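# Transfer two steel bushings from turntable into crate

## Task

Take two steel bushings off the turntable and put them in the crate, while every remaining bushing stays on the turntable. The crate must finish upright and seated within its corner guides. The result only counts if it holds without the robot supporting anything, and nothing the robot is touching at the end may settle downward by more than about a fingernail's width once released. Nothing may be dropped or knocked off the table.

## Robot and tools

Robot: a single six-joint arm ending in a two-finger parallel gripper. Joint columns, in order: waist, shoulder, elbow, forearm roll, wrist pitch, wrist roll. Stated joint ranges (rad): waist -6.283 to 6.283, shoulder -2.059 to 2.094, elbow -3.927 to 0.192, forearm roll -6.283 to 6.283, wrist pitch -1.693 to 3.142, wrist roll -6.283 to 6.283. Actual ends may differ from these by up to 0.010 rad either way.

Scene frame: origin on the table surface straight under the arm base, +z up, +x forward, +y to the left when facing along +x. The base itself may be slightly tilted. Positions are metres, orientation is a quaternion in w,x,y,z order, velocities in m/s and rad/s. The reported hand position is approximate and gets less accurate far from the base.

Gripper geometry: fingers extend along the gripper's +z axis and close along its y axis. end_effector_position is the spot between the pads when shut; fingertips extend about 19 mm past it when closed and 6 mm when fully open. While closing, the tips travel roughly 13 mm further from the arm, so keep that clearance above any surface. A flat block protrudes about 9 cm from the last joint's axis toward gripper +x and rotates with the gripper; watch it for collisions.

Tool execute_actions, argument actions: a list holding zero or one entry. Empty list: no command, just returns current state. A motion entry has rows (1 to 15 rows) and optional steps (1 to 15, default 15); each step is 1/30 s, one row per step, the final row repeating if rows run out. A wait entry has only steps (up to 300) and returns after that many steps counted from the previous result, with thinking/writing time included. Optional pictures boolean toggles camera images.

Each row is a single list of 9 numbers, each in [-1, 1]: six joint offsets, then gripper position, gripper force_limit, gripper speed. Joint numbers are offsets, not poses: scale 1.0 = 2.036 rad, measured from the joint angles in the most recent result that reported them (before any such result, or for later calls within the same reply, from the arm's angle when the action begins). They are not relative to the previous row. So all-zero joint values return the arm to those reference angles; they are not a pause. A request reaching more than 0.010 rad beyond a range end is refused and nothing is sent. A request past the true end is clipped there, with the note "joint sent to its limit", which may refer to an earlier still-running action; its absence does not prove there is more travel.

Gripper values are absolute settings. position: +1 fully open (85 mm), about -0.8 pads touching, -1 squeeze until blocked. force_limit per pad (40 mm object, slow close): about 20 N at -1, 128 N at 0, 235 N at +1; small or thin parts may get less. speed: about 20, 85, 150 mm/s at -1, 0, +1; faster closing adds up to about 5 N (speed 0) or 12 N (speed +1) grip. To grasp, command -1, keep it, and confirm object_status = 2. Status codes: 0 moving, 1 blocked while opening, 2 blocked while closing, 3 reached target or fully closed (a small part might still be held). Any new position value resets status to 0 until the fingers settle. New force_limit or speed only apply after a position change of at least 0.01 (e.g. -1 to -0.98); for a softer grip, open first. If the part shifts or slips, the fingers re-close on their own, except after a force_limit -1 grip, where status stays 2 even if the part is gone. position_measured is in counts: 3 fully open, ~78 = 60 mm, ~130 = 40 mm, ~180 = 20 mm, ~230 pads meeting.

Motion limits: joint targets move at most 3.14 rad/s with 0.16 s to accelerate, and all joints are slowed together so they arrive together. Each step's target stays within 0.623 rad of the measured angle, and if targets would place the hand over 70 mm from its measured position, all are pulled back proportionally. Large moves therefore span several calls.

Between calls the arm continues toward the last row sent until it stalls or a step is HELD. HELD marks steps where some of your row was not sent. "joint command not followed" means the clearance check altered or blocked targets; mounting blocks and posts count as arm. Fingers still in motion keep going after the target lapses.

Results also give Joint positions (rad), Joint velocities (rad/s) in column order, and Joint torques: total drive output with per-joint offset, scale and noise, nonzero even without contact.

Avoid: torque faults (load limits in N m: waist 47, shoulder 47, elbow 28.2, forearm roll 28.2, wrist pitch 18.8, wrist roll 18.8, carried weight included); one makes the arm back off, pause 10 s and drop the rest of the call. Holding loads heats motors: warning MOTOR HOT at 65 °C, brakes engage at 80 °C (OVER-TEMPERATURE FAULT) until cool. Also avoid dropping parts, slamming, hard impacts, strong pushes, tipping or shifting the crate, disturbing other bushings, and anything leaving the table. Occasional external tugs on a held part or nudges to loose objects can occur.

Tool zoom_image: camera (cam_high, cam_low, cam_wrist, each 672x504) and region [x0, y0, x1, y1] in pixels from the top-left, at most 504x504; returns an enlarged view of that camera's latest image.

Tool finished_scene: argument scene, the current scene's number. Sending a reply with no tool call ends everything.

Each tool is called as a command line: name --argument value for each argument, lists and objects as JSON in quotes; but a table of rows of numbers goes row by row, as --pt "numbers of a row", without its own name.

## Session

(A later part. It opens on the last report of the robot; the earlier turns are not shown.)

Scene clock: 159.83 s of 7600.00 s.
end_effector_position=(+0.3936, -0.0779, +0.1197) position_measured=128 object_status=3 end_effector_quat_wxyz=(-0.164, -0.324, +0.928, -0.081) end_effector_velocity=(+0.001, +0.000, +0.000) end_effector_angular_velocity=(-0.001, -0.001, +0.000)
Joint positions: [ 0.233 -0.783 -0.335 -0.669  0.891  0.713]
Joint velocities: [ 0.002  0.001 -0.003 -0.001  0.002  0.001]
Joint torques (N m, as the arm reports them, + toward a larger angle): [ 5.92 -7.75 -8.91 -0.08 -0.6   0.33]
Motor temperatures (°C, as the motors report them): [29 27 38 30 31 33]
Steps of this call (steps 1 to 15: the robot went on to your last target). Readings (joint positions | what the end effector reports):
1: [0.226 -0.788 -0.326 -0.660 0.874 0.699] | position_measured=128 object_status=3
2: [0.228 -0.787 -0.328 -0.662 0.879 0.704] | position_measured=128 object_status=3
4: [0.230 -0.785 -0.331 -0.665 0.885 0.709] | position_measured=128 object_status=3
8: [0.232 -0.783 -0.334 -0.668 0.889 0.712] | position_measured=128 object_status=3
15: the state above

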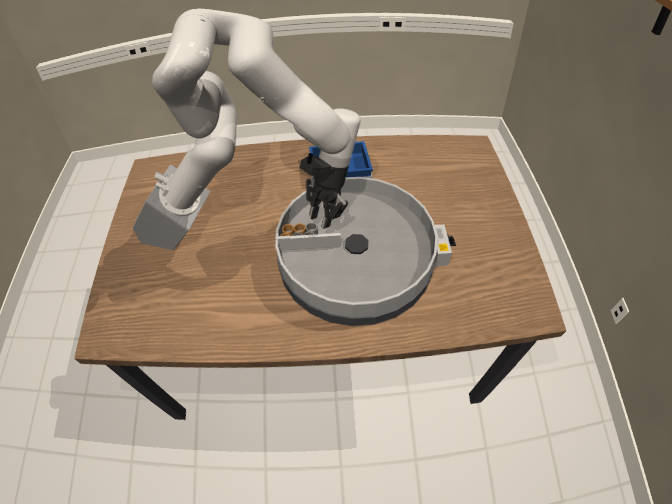

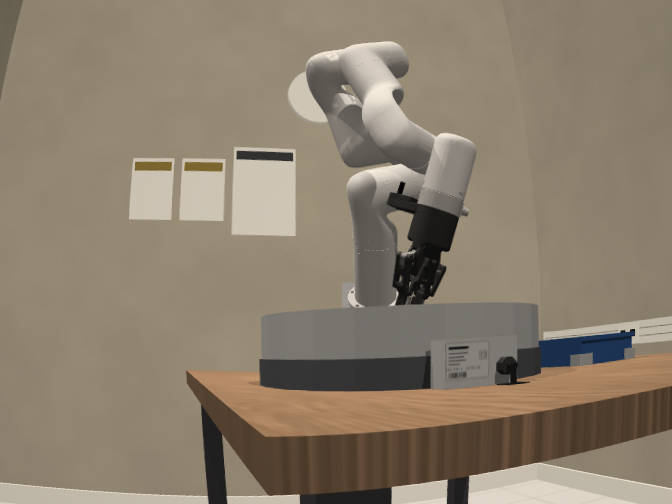

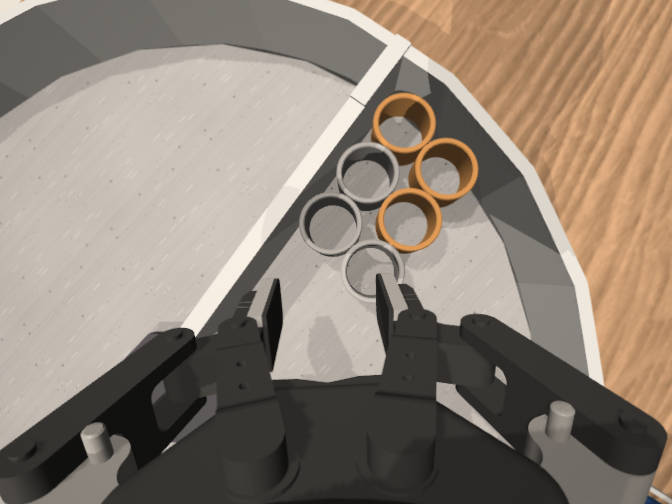

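execute_actions --actions '[{"rows":[[0,0.02,0,0,-0.03,0,0,-0.6,0],[0,0.02,0,0,-0.03,0,0,-0.6,0],[0,0.02,0,0,-0.03,0,0,-0.6,0],[0,0.02,0,0,-0.03,0,0,-0.6,0],[0,0.042,0,0,-0.039,0,0,-0.6,0]]}]'

Scene clock: 170.53 s of 7600.00 s.
end_effector_position=(+0.3901, -0.0610, +0.0995) position_measured=128 object_status=3 end_effector_quat_wxyz=(-0.164, -0.340, +0.924, -0.060) end_effector_velocity=(+0.000, +0.003, -0.003) end_effector_angular_velocity=(+0.007, +0.001, +0.004)
Joint positions: [ 0.233 -0.699 -0.335 -0.669  0.812  0.713]
Joint velocities: [-0.     0.015 -0.002 -0.    -0.013  0.   ]
Joint torques (N m, as the arm reports them, + toward a larger angle): [ 6.29 -8.53 -8.   -0.04 -0.69  0.39]
Motor temperatures (°C, as the motors report them): [29 27 38 30 31 33]
Steps of this call (steps 1 to 15: the robot went on to your last target; steps 16 to 306: nothing new was sent; steps 307 to 321: all 15 steps of this action). Readings (joint positions | what the end effector reports):
307: [0.233 -0.782 -0.335 -0.669 0.891 0.714] | position_measured=128 object_status=3
308: [0.233 -0.780 -0.335 -0.669 0.886 0.714] | position_measured=128 object_status=3
310: [0.233 -0.764 -0.336 -0.669 0.861 0.713] | position_measured=128 object_status=3
314: [0.233 -0.723 -0.335 -0.669 0.826 0.713] | position_measured=128 object_status=3
321: the state above

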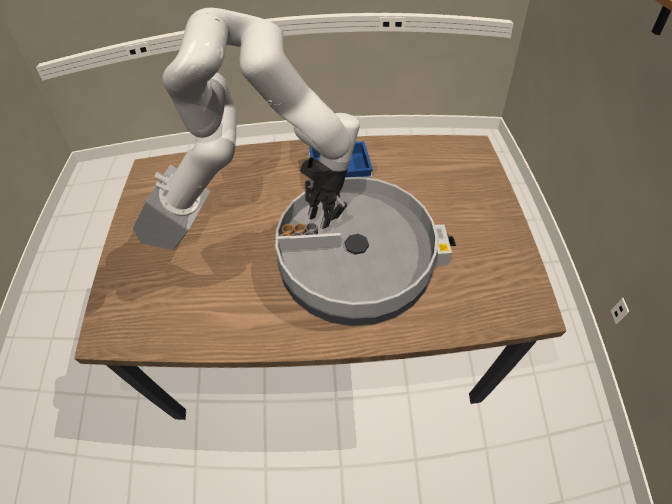

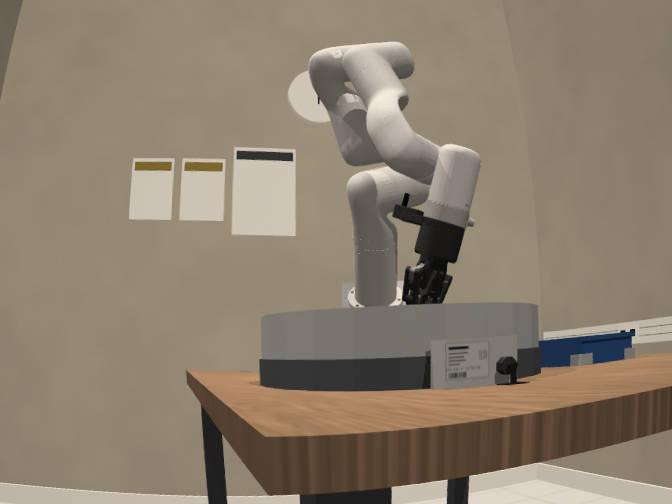

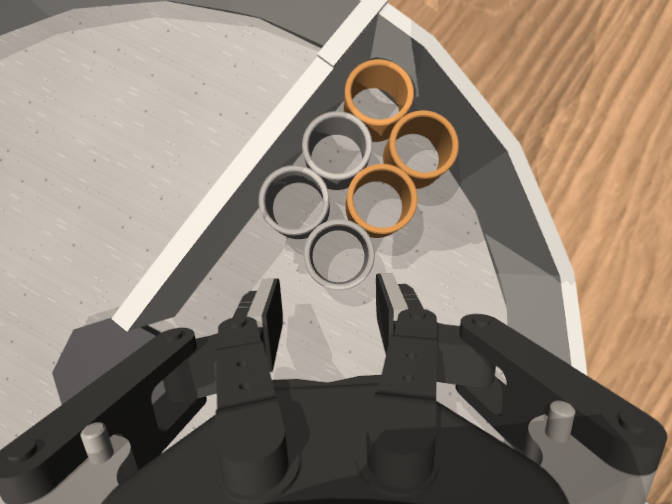

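execute_actions --actions '[{"rows":[[-0.006,0.019,-0.0006,-0.011,-0.017,0.011,0,-0.6,0],[-0.006,0.019,-0.0006,-0.011,-0.017,0.011,0,-0.6,0],[-0.006,0.019,-0.0006,-0.011,-0.017,0.011,0,-0.6,0],[-0.006,0.019,-0.0006,-0.011,-0.017,0.011,0,-0.6,0],[-0.0123,0.0376,-0.0012,-0.0216,-0.0334,0.022,0,-0.6,0]]}]'

Scene clock: 185.93 s of 7600.00 s.
end_effector_position=(+0.3874, -0.0590, +0.0813) position_measured=128 object_status=3 end_effector_quat_wxyz=(-0.165, -0.339, +0.924, -0.060) end_effector_velocity=(+0.002, +0.001, -0.003) end_effector_angular_velocity=(+0.001, -0.007, -0.002)
Joint positions: [ 0.209 -0.624 -0.337 -0.712  0.746  0.757]
Joint velocities: [-0.005  0.012 -0.004 -0.009 -0.015  0.01 ]
Joint torques (N m, as the arm reports them, + toward a larger angle): [ 6.41 -9.32 -7.2   0.12 -0.56  0.31]
Motor temperatures (°C, as the motors report them): [29 27 38 30 31 33]
Steps of this call (steps 1 to 15: the robot went on to your last target; steps 16 to 447: nothing new was sent; steps 448 to 462: all 15 steps of this action). Readings (joint positions | what the end effector reports):
448: [0.233 -0.697 -0.335 -0.669 0.811 0.714] | position_measured=128 object_status=3
449: [0.232 -0.694 -0.335 -0.671 0.807 0.716] | position_measured=128 object_status=3
451: [0.227 -0.678 -0.336 -0.681 0.793 0.726] | position_measured=128 object_status=3
455: [0.215 -0.643 -0.337 -0.700 0.763 0.746] | position_measured=128 object_status=3
462: the state above

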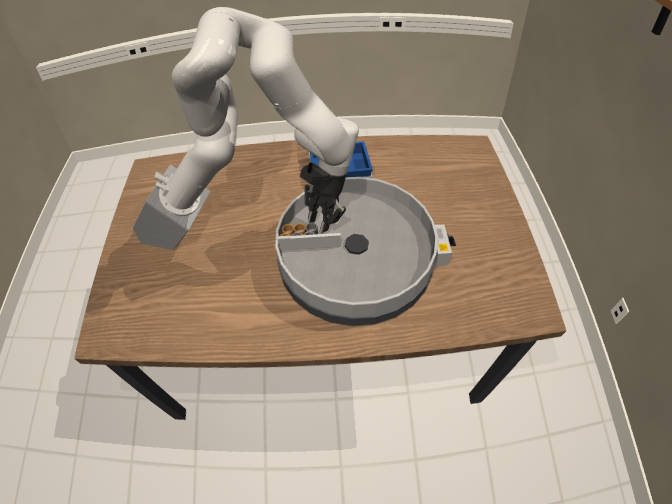

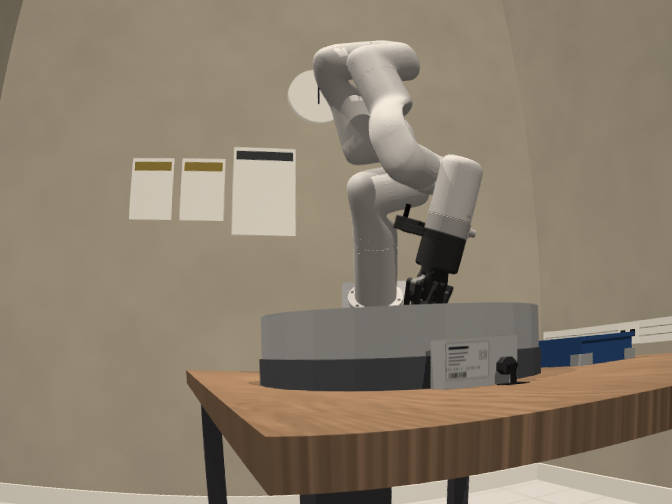

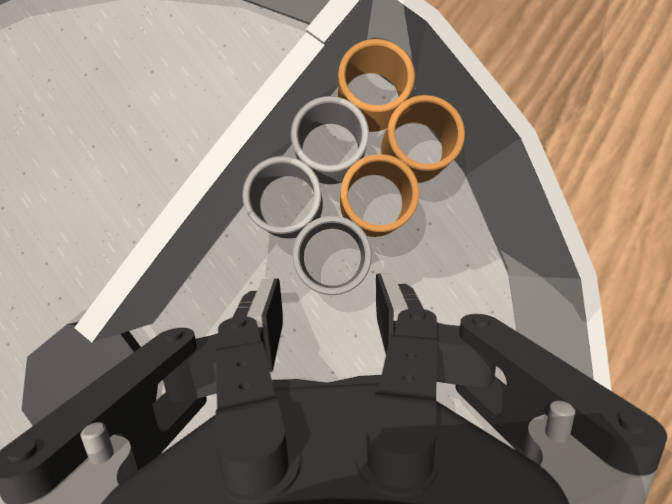

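execute_actions --actions '[{"rows":[[-0.003,0.009,0,-0.005,0,0.005,0,-0.6,0],[-0.003,0.009,0,-0.005,0,0.005,0,-0.6,0],[-0.003,0.009,0,-0.005,0.005,0.005,0,-0.6,0],[-0.003,0.009,0,-0.005,0.01,0.005,0,-0.6,0],[-0.003,0.009,0,-0.005,0.015,0.005,0,-0.6,0],[-0.003,0.009,0,-0.005,0.022,0.005,0,-0.6,0]]}]'

Scene clock: 198.20 s of 7600.00 s.
end_effector_position=(+0.3742, -0.0684, +0.0787) position_measured=128 object_status=3 end_effector_quat_wxyz=(-0.193, -0.337, +0.919, -0.069) end_effector_velocity=(+0.000, -0.001, +0.001) end_effector_angular_velocity=(-0.006, +0.003, +0.001)
Joint positions: [ 0.203 -0.606 -0.338 -0.722  0.788  0.767]
Joint velocities: [ 0.002  0.001 -0.004 -0.001  0.009  0.001]
Joint torques (N m, as the arm reports them, + toward a larger angle): [ 5.38 -8.95 -5.87 -0.25  0.21  0.17]
Motor temperatures (°C, as the motors report them): [29 27 38 30 31 33]
Steps of this call (steps 1 to 15: the robot went on to your last target; steps 16 to 353: nothing new was sent; steps 354 to 368: all 15 steps of this action). Readings (joint positions | what the end effector reports):
354: [0.208 -0.622 -0.337 -0.713 0.744 0.758] | position_measured=128 object_status=3
355: [0.207 -0.620 -0.338 -0.714 0.744 0.760] | position_measured=128 object_status=3
357: [0.205 -0.613 -0.338 -0.718 0.747 0.764] | position_measured=128 object_status=3
361: [0.203 -0.607 -0.337 -0.721 0.773 0.767] | position_measured=128 object_status=3
368: the state above

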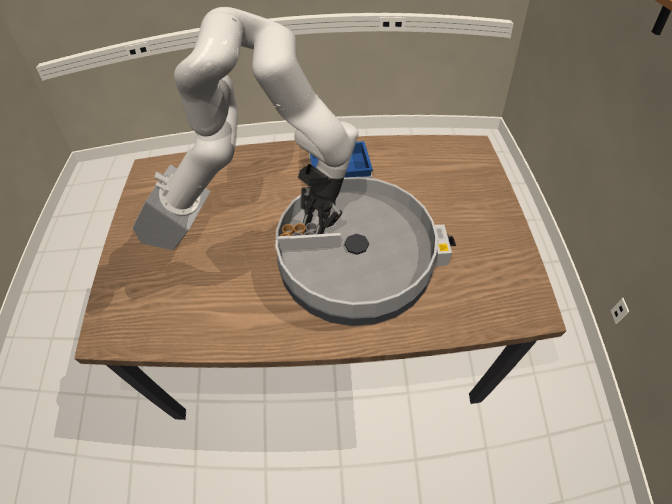

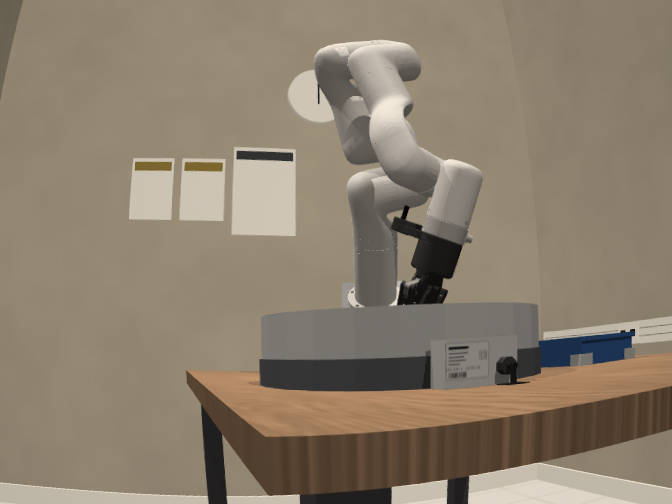

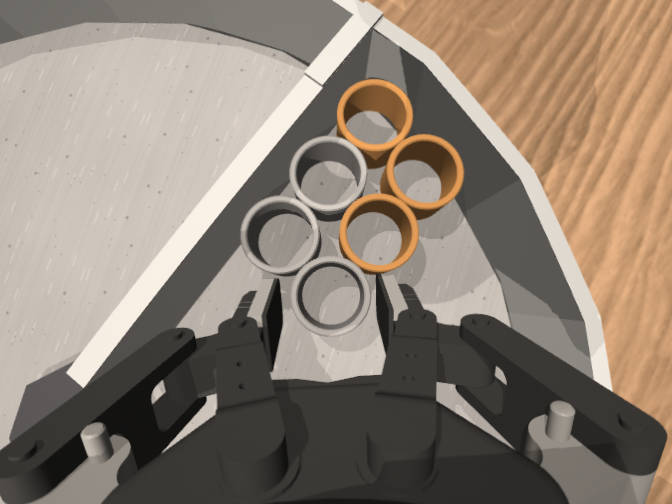

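Close, then lift.

execute_actions --actions '[{"rows":[[0,0,0,0,0,0,-1,-0.5,-0.5]]}]' --pictures false

execute_actions --actions '[{"rows":[[0.03,-0.08,-0.002,0.045,0.07,-0.045,-1,-0.5,-0.5],[0.03,-0.08,-0.002,0.045,0.07,-0.045,-1,-0.5,-0.5],[0.03,-0.08,-0.002,0.045,0.07,-0.045,-1,-0.5,-0.5],[0.03,-0.08,-0.002,0.045,0.07,-0.045,-1,-0.5,-0.5],[0.03,-0.08,-0.002,0.045,0.07,-0.045,-1,-0.5,-0.5],[0.08,-0.17,-0.03,0.08,0.17,-0.08,-1,-0.5,-0.5]]}]' --pictures false

execute_actions --actions '[{"steps":12}]'

Scene clock: 211.40 s of 7600.00 s.
end_effector_position=(+0.3739, -0.0684, +0.0787) position_measured=154 object_status=2 end_effector_quat_wxyz=(-0.193, -0.337, +0.919, -0.069) end_effector_velocity=(+0.000, -0.000, -0.000) end_effector_angular_velocity=(-0.000, -0.000, -0.001)
Joint positions: [ 0.203 -0.606 -0.338 -0.721  0.789  0.767]
Joint velocities: [-0.001  0.001 -0.001 -0.    -0.     0.   ]
Joint torques (N m, as the arm reports them, + toward a larger angle): [-0.87 -5.6  -1.75 -1.39  2.78 -0.05]
Motor temperatures (°C, as the motors report them): [29 27 36 30 31 34]
Steps of this call (steps 1 to 15: the robot went on to your last target; steps 16 to 381: nothing new was sent; steps 382 to 396: all 15 steps of this action). Readings (joint positions | what the end effector reports):
382: [0.202 -0.606 -0.337 -0.722 0.790 0.767] | position_measured=128 object_status=0
383: [0.203 -0.606 -0.337 -0.721 0.790 0.767] | position_measured=129 object_status=0
385: [0.203 -0.606 -0.337 -0.721 0.789 0.767] | position_measured=135 object_status=0
389: [0.203 -0.606 -0.338 -0.721 0.789 0.767] | position_measured=152 object_status=0
396: the state above

Scene clock: 211.90 s of 7600.00 s.
end_effector_position=(+0.4015, -0.0670, +0.1758) position_measured=154 object_status=2 end_effector_quat_wxyz=(-0.162, -0.343, +0.923, -0.059) end_effector_velocity=(-0.022, +0.008, +0.044) end_effector_angular_velocity=(+0.047, +0.049, +0.027)
Joint positions: [ 0.356 -0.937 -0.396 -0.566  1.117  0.612]
Joint velocities: [ 0.103 -0.162 -0.005  0.085  0.211 -0.08 ]
Joint torques (N m, as the arm reports them, + toward a larger angle): [  4.25  -4.06 -10.02  -0.34  -0.39   0.41]
Motor temperatures (°C, as the motors report them): [29 27 36 30 31 34]
Steps of this call (steps 1 to 15: all 15 steps of this action). Readings (joint positions | what the end effector reports):
1: [0.203 -0.607 -0.338 -0.721 0.789 0.767] | position_measured=154 object_status=2
2: [0.204 -0.609 -0.338 -0.719 0.792 0.765] | position_measured=154 object_status=2
4: [0.219 -0.647 -0.338 -0.697 0.827 0.742] | position_measured=154 object_status=2
8: [0.264 -0.765 -0.342 -0.636 0.938 0.681] | position_measured=154 object_status=2
15: the state above

Scene clock: 212.30 s of 7600.00 s.
end_effector_position=(+0.4010, -0.0661, +0.1802) position_measured=154 object_status=2 end_effector_quat_wxyz=(-0.161, -0.344, +0.923, -0.056) end_effector_velocity=(+0.002, +0.000, +0.002) end_effector_angular_velocity=(+0.003, -0.006, -0.001)
Joint positions: [ 0.366 -0.952 -0.398 -0.559  1.135  0.605]
Joint velocities: [ 0.003 -0.006 -0.003  0.002  0.002 -0.001]
Joint torques (N m, as the arm reports them, + toward a larger angle): [  5.08  -6.39 -11.06  -0.26  -0.59   0.29]
Motor temperatures (°C, as the motors report them): [29 27 36 30 31 34]
Steps of this call (steps 1 to 12: the robot went on to your last target). Readings (joint positions | what the end effector reports):
1: [0.359 -0.942 -0.395 -0.564 1.123 0.610] | position_measured=154 object_status=2
2: [0.361 -0.944 -0.395 -0.562 1.127 0.608] | position_measured=154 object_status=2
4: [0.363 -0.948 -0.396 -0.560 1.131 0.606] | position_measured=154 object_status=2
8: [0.365 -0.951 -0.398 -0.559 1.134 0.605] | position_measured=154 object_status=2
12: the state above

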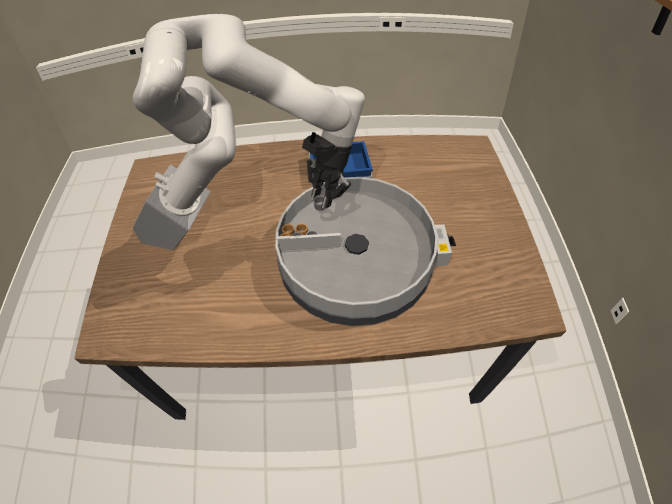

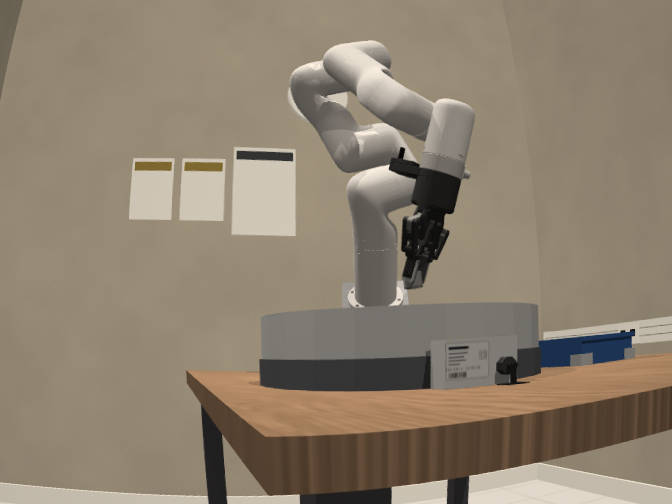

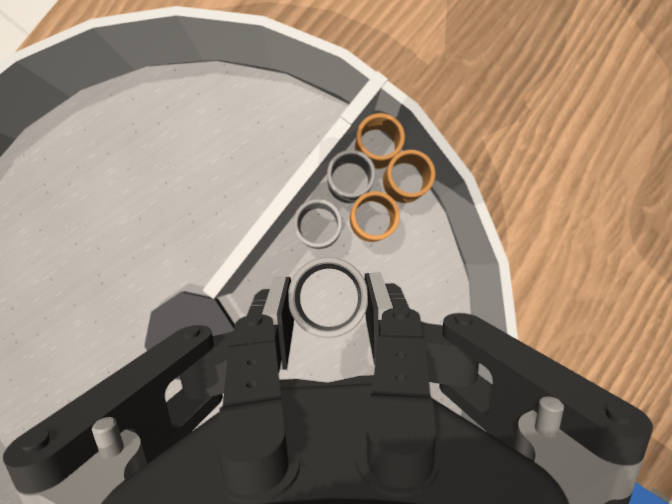

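execute_actions --actions '[{"rows":[[0.289,0.368,-0.239,-0.021,0.052,0.336,-1,-0.5,-0.5]]}]' --pictures false

execute_actions --actions '[{"steps":25}]'

Scene clock: 228.70 s of 7600.00 s.
end_effector_position=(+0.4450, +0.0816, +0.1732) position_measured=154 object_status=2 end_effector_quat_wxyz=(-0.165, -0.331, +0.928, -0.048) end_effector_velocity=(+0.001, +0.384, -0.032) end_effector_angular_velocity=(-0.088, +0.022, -0.009)
Joint positions: [ 0.752 -0.472 -0.719 -0.587  1.204  1.05 ]
Joint velocities: [ 0.843  1.131 -0.694 -0.06   0.152  0.996]
Joint torques (N m, as the arm reports them, + toward a larger angle): [ 10.45 -10.84  -9.54   0.47  -0.57   0.41]
Motor temperatures (°C, as the motors report them): [29 27 39 30 31 34]
Steps of this call (steps 1 to 30: the robot went on to your last target; steps 31 to 477: nothing new was sent; steps 478 to 492: all 15 steps of this action). Readings (joint positions | what the end effector reports):
478: [0.366 -0.952 -0.399 -0.558 1.135 0.605] | position_measured=154 object_status=2
479: [0.370 -0.949 -0.402 -0.559 1.136 0.609] | position_measured=154 object_status=2
481: [0.407 -0.909 -0.433 -0.562 1.144 0.652] | position_measured=154 object_status=2
485: [0.545 -0.752 -0.549 -0.572 1.166 0.804] | position_measured=154 object_status=2
492: the state above

Scene clock: 229.53 s of 7600.00 s.
end_effector_position=(+0.4324, +0.1772, +0.1674) position_measured=154 object_status=2 end_effector_quat_wxyz=(-0.165, -0.329, +0.928, -0.063) end_effector_velocity=(-0.000, +0.001, -0.000) end_effector_angular_velocity=(+0.001, -0.001, +0.002)
Joint positions: [ 0.954 -0.203 -0.885 -0.601  1.241  1.289]
Joint velocities: [ 0.002  0.002 -0.    -0.001 -0.001  0.001]
Joint torques (N m, as the arm reports them, + toward a larger angle): [ 14.32 -12.39  -9.61   0.    -0.69   0.36]
Motor temperatures (°C, as the motors report them): [29 27 39 30 31 34]
Steps of this call (steps 1 to 25: the robot went on to your last target). Readings (joint positions | what the end effector reports):
1: [0.780 -0.435 -0.742 -0.589 1.209 1.083] | position_measured=154 object_status=2
2: [0.808 -0.398 -0.765 -0.591 1.214 1.115] | position_measured=154 object_status=2
4: [0.862 -0.325 -0.809 -0.595 1.224 1.180] | position_measured=154 object_status=2
8: [0.934 -0.229 -0.866 -0.600 1.236 1.263] | position_measured=154 object_status=2
25: the state above

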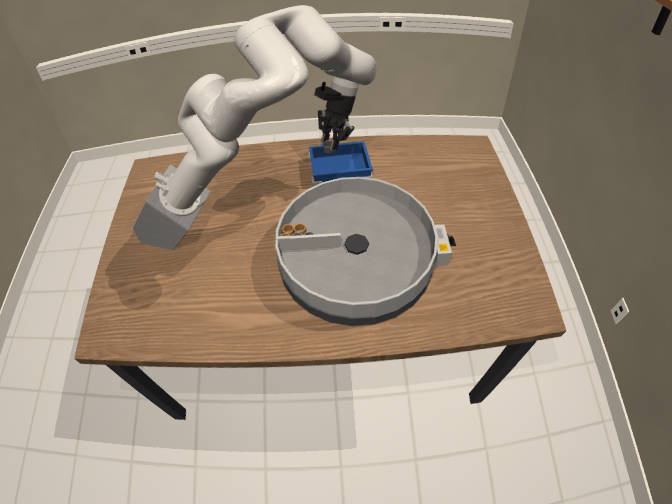

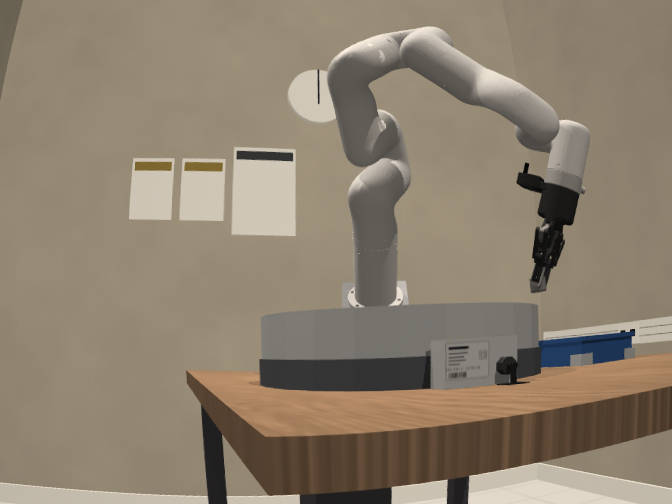

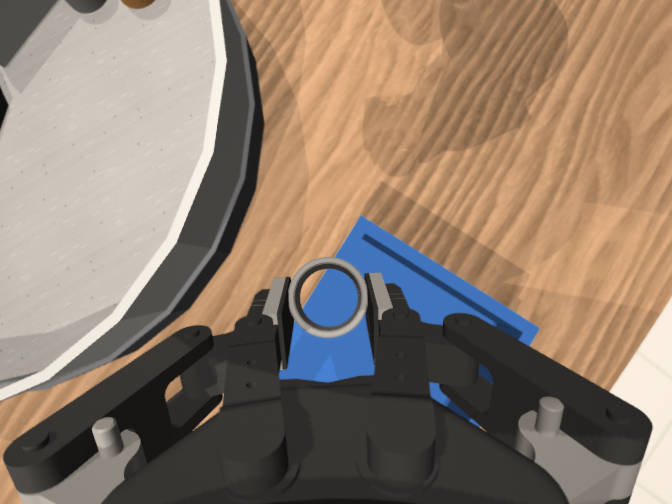

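execute_actions --actions '[{"rows":[[-0.046,0.1886,-0.062,-0.0506,-0.125,0.04,-1,-0.5,-0.5]]}]' --pictures false

execute_actions --actions '[{"steps":15}]'

Scene clock: 240.87 s of 7600.00 s.
end_effector_position=(+0.4251, +0.2297, +0.0523) position_measured=154 object_status=2 end_effector_quat_wxyz=(-0.166, -0.341, +0.923, -0.062) end_effector_velocity=(+0.014, +0.035, -0.046) end_effector_angular_velocity=(+0.057, -0.036, -0.022)
Joint positions: [ 0.864  0.167 -1.003 -0.7    0.998  1.366]
Joint velocities: [-0.04   0.153 -0.093 -0.053 -0.133  0.042]
Joint torques (N m, as the arm reports them, + toward a larger angle): [ 18.86 -19.15  -8.23   0.02  -0.77   0.25]
Motor temperatures (°C, as the motors report them): [29 27 39 30 31 34]
Steps of this call (steps 1 to 15: the robot went on to your last target; steps 16 to 325: nothing new was sent; steps 326 to 340: all 15 steps of this action). Readings (joint positions | what the end effector reports):
326: [0.954 -0.202 -0.885 -0.601 1.240 1.289] | position_measured=154 object_status=2
327: [0.953 -0.199 -0.887 -0.602 1.238 1.290] | position_measured=154 object_status=2
329: [0.943 -0.161 -0.903 -0.614 1.210 1.299] | position_measured=154 object_status=2
333: [0.905 -0.002 -0.950 -0.655 1.108 1.331] | position_measured=154 object_status=2
340: the state above

Scene clock: 241.37 s of 7600.00 s.
end_effector_position=(+0.4261, +0.2328, +0.0482) position_measured=154 object_status=2 end_effector_quat_wxyz=(-0.164, -0.341, +0.924, -0.060) end_effector_velocity=(-0.000, +0.000, -0.001) end_effector_angular_velocity=(-0.000, +0.001, +0.000)
Joint positions: [ 0.86   0.181 -1.011 -0.704  0.986  1.37 ]
Joint velocities: [-0.001  0.004 -0.001 -0.    -0.001  0.   ]
Joint torques (N m, as the arm reports them, + toward a larger angle): [ 18.36 -15.79  -7.13   0.18  -0.74   0.31]
Motor temperatures (°C, as the motors report them): [29 27 39 30 31 34]
Steps of this call (steps 1 to 15: the robot went on to your last target). Readings (joint positions | what the end effector reports):
1: [0.863 0.171 -1.006 -0.701 0.994 1.367] | position_measured=154 object_status=2
2: [0.862 0.173 -1.008 -0.702 0.992 1.368] | position_measured=154 object_status=2
4: [0.861 0.176 -1.011 -0.703 0.989 1.369] | position_measured=154 object_status=2
8: [0.861 0.179 -1.011 -0.704 0.987 1.370] | position_measured=154 object_status=2
15: the state above

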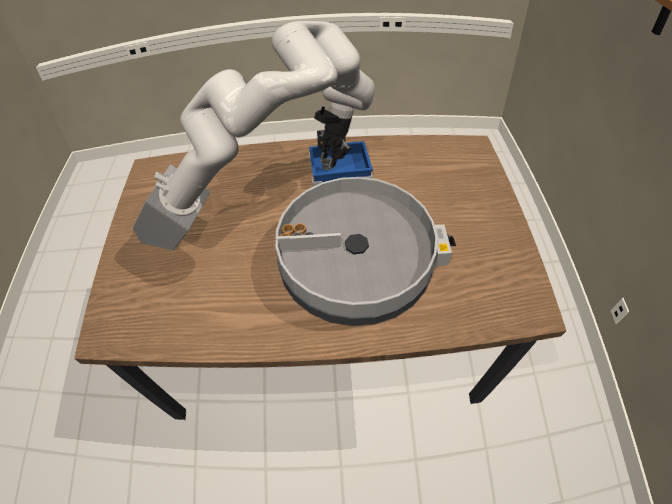

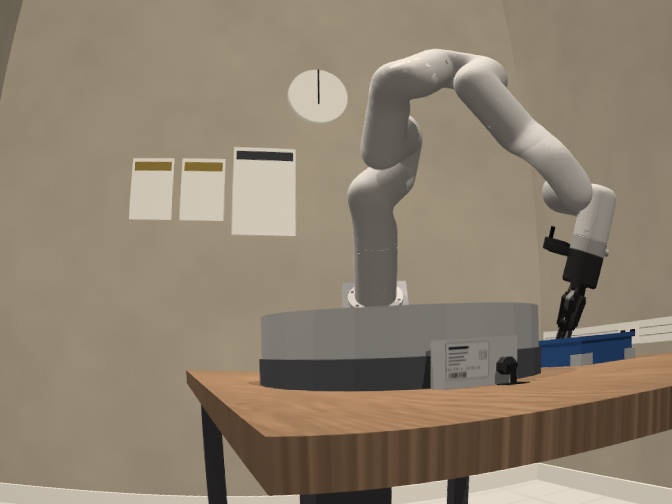

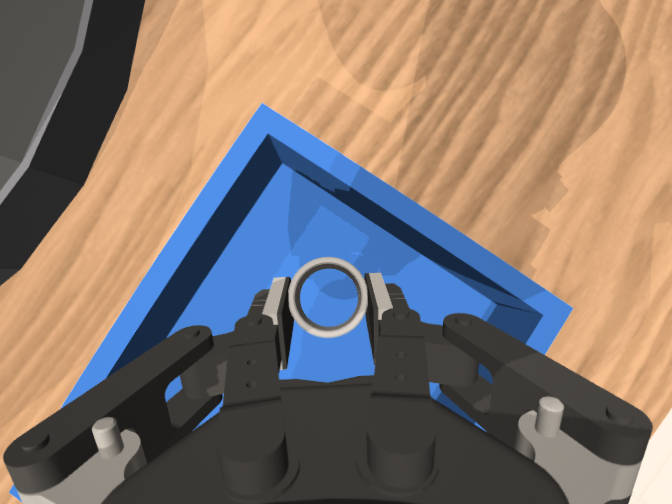

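execute_actions --actions '[{"rows":[[-0.005,0,0,0,0,0,-1,-0.5,-0.5],[-0.005,0,0,0,0,0,-1,-0.5,-0.5],[-0.01,0,0,0,0,0,-1,-0.5,-0.5],[-0.01,0,0,0,0,0,-1,-0.5,-0.5],[-0.015,0,0,0,0,0,-1,-0.5,-0.5],[-0.015,0,0,0,0,0,-1,-0.5,-0.5],[-0.02,0,0,0,0,0,-1,-0.5,-0.5]]}]'

Scene clock: 250.37 s of 7600.00 s.
end_effector_position=(+0.4321, +0.2166, +0.0395) position_measured=154 object_status=2 end_effector_quat_wxyz=(-0.173, -0.325, +0.928, -0.067) end_effector_velocity=(+0.002, -0.003, -0.001) end_effector_angular_velocity=(-0.003, -0.000, -0.008)
Joint positions: [ 0.82   0.181 -1.011 -0.704  0.986  1.37 ]
Joint velocities: [-0.008 -0.001 -0.001  0.    -0.001  0.   ]
Joint torques (N m, as the arm reports them, + toward a larger angle): [ 18.11 -15.82  -7.08   0.05  -0.6    0.44]
Motor temperatures (°C, as the motors report them): [30 28 38 30 31 34]
Steps of this call (steps 1 to 15: the robot went on to your last target; steps 16 to 255: nothing new was sent; steps 256 to 270: all 15 steps of this action). Readings (joint positions | what the end effector reports):
256: [0.860 0.181 -1.011 -0.704 0.986 1.370] | position_measured=154 object_status=2
257: [0.859 0.181 -1.011 -0.704 0.986 1.370] | position_measured=154 object_status=2
259: [0.853 0.181 -1.011 -0.704 0.986 1.370] | position_measured=154 object_status=2
263: [0.835 0.181 -1.011 -0.704 0.986 1.370] | position_measured=154 object_status=2
270: the state above

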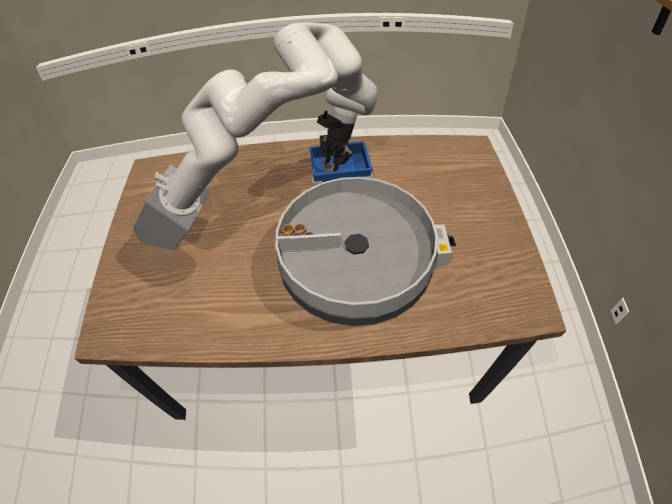

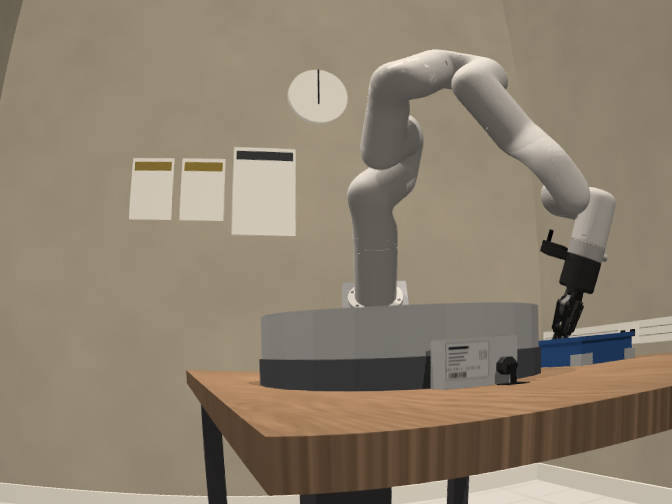

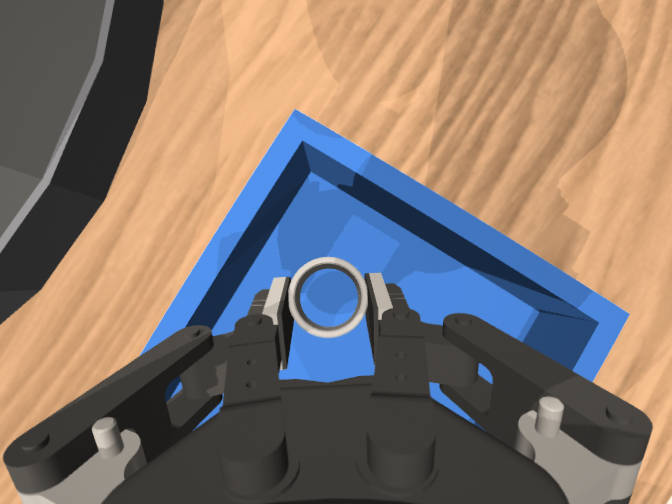

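A little lower, release, return.

execute_actions --actions '[{"rows":[[-0.002,0.007,-0.002,-0.002,-0.005,0,-1,-0.5,-0.5],[-0.002,0.007,-0.002,-0.002,-0.005,0,-1,-0.5,-0.5],[-0.002,0.007,-0.002,-0.002,-0.005,0,-1,-0.5,-0.5],[-0.002,0.007,-0.002,-0.002,-0.005,0,-1,-0.5,-0.5],[-0.002,0.007,-0.002,-0.002,-0.005,0,-1,-0.5,-0.5],[-0.002,0.007,-0.002,-0.002,-0.005,0,-1,-0.5,-0.5],[-0.002,0.007,-0.002,-0.002,-0.005,0,-1,-0.5,-0.5],[-0.002,0.007,-0.002,-0.002,-0.005,0,-0.05,-0.5,0]]}]' --pictures false

execute_actions --actions '[{"rows":[[0.08,-0.19,0.055,0.0526,0.13,-0.04,-0.05,-0.5,0]]}]'

execute_actions --actions '[{"rows":[[-0.3,-0.38,0.248,0.021,-0.047,-0.336,-0.05,-0.5,0]]}]' --pictures false

execute_actions --actions '[{"steps":25}]'

Scene clock: 259.83 s of 7600.00 s.
end_effector_position=(+0.4309, +0.2181, +0.0346) position_measured=136 object_status=0 end_effector_quat_wxyz=(-0.173, -0.326, +0.927, -0.066) end_effector_velocity=(-0.001, -0.000, -0.001) end_effector_angular_velocity=(-0.001, +0.001, +0.002)
Joint positions: [ 0.816  0.195 -1.015 -0.708  0.976  1.37 ]
Joint velocities: [-0.     0.002  0.    -0.001 -0.    -0.   ]
Joint torques (N m, as the arm reports them, + toward a larger angle): [ 17.83 -16.09  -6.76  -0.02  -0.7    0.35]
Motor temperatures (°C, as the motors report them): [30 28 38 30 31 34]
Steps of this call (steps 1 to 15: the robot went on to your last target; steps 16 to 269: nothing new was sent; steps 270 to 284: all 15 steps of this action). Readings (joint positions | what the end effector reports):
270: [0.819 0.181 -1.011 -0.704 0.986 1.370] | position_measured=154 object_status=2
271: [0.819 0.182 -1.012 -0.705 0.984 1.370] | position_measured=154 object_status=2
273: [0.818 0.189 -1.014 -0.707 0.980 1.370] | position_measured=154 object_status=2
277: [0.817 0.194 -1.014 -0.708 0.977 1.370] | position_measured=154 object_status=0
284: the state above

Scene clock: 260.33 s of 7600.00 s.
end_effector_position=(+0.4364, +0.1922, +0.1680) position_measured=135 object_status=3 end_effector_quat_wxyz=(-0.155, -0.336, +0.927, -0.056) end_effector_velocity=(-0.032, -0.034, +0.057) end_effector_angular_velocity=(-0.015, +0.047, +0.042)
Joint positions: [ 0.972 -0.175 -0.911 -0.607  1.226  1.293]
Joint velocities: [ 0.085 -0.195  0.095  0.065  0.163 -0.05 ]
Joint torques (N m, as the arm reports them, + toward a larger angle): [13.19 -8.89 -8.51 -0.01 -0.92  0.49]
Motor temperatures (°C, as the motors report them): [30 28 38 30 31 34]
Steps of this call (steps 1 to 15: all 15 steps of this action). Readings (joint positions | what the end effector reports):
1: [0.817 0.194 -1.015 -0.708 0.976 1.370] | position_measured=136 object_status=0
2: [0.818 0.191 -1.014 -0.707 0.979 1.369] | position_measured=136 object_status=0
4: [0.834 0.155 -0.998 -0.696 1.008 1.360] | position_measured=135 object_status=0
8: [0.896 0.006 -0.963 -0.656 1.104 1.330] | position_measured=135 object_status=3
15: the state above

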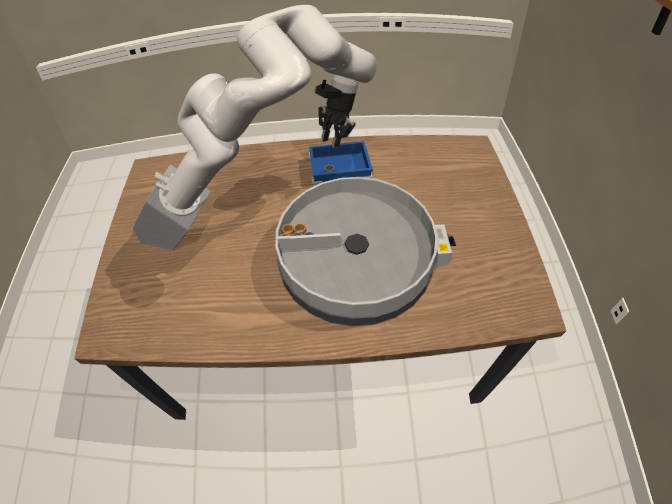

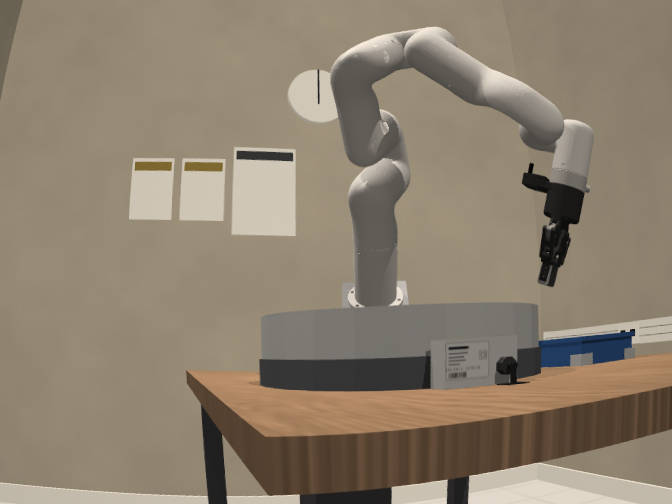

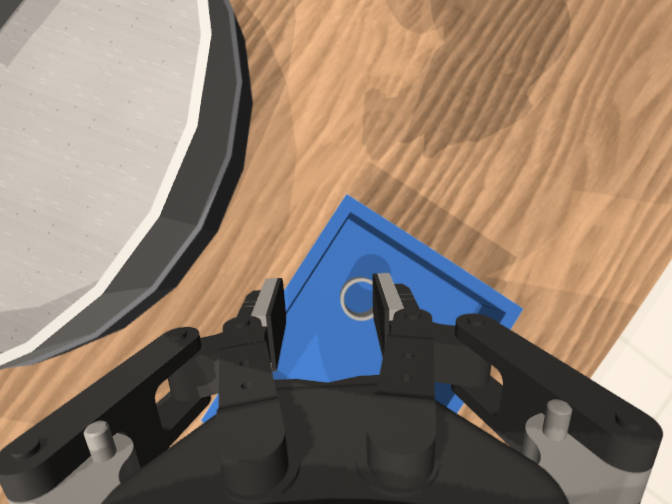

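Scene clock: 260.83 s of 7600.00 s.
end_effector_position=(+0.4364, +0.0253, +0.1698) position_measured=135 object_status=3 end_effector_quat_wxyz=(-0.170, -0.338, +0.925, -0.048) end_effector_velocity=(-0.064, -0.380, +0.043) end_effector_angular_velocity=(+0.018, -0.073, -0.003)
Joint positions: [ 0.614 -0.615 -0.613 -0.581  1.173  0.895]
Joint velocities: [-0.912 -1.202  0.742  0.06  -0.151 -1.025]
Joint torques (N m, as the arm reports them, + toward a larger angle): [ 7.86 -9.8  -9.18 -0.14 -0.32  0.17]
Motor temperatures (°C, as the motors report them): [30 28 38 30 31 34]
Steps of this call (steps 1 to 15: all 15 steps of this action). Readings (joint positions | what the end effector reports):
1: [0.974 -0.180 -0.908 -0.605 1.231 1.291] | position_measured=135 object_status=3
2: [0.972 -0.186 -0.903 -0.604 1.232 1.286] | position_measured=135 object_status=3
4: [0.936 -0.223 -0.871 -0.601 1.224 1.247] | position_measured=135 object_status=3
8: [0.816 -0.350 -0.776 -0.594 1.206 1.122] | position_measured=135 object_status=3
15: the state above

Scene clock: 261.67 s of 7600.00 s.
end_effector_position=(+0.4053, -0.0679, +0.1813) position_measured=135 object_status=3 end_effector_quat_wxyz=(-0.158, -0.341, +0.925, -0.060) end_effector_velocity=(+0.000, -0.001, +0.000) end_effector_angular_velocity=(-0.001, -0.002, -0.001)
Joint positions: [ 0.361 -0.948 -0.406 -0.564  1.131  0.609]
Joint velocities: [-0.002 -0.003  0.001  0.    -0.    -0.001]
Joint torques (N m, as the arm reports them, + toward a larger angle): [  4.99  -6.48 -11.09  -0.23  -0.74   0.36]
Motor temperatures (°C, as the motors report them): [30 28 38 30 31 34]
Steps of this call (steps 1 to 25: the robot went on to your last target). Readings (joint positions | what the end effector reports):
1: [0.583 -0.655 -0.588 -0.579 1.168 0.860] | position_measured=135 object_status=3
2: [0.552 -0.696 -0.562 -0.577 1.162 0.825] | position_measured=135 object_status=3
4: [0.488 -0.781 -0.510 -0.573 1.152 0.752] | position_measured=135 object_status=3
8: [0.391 -0.909 -0.431 -0.566 1.137 0.645] | position_measured=135 object_status=3
25: the state above

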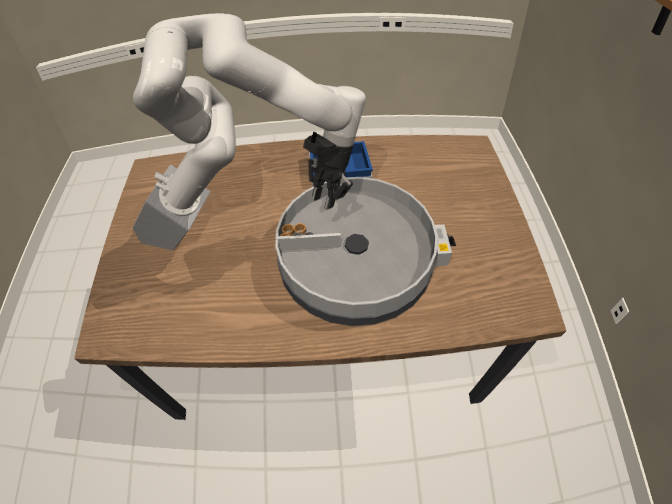

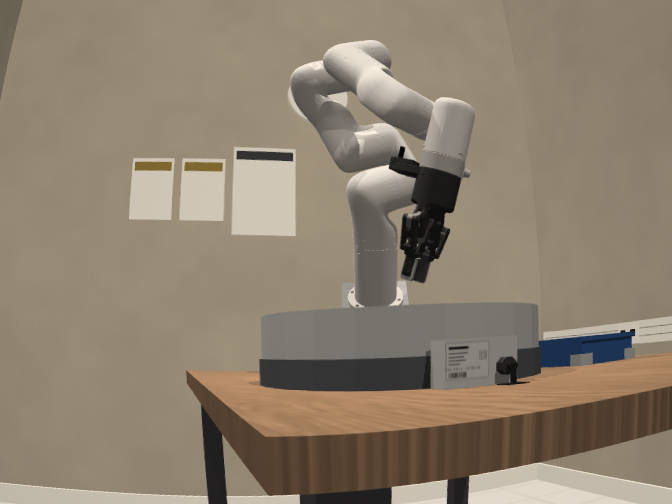

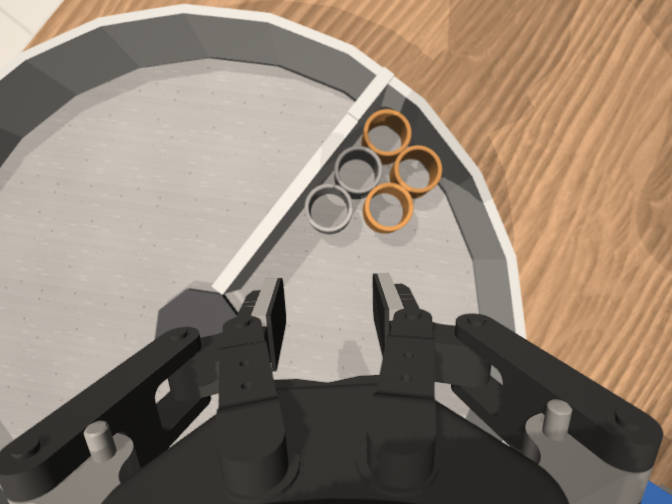

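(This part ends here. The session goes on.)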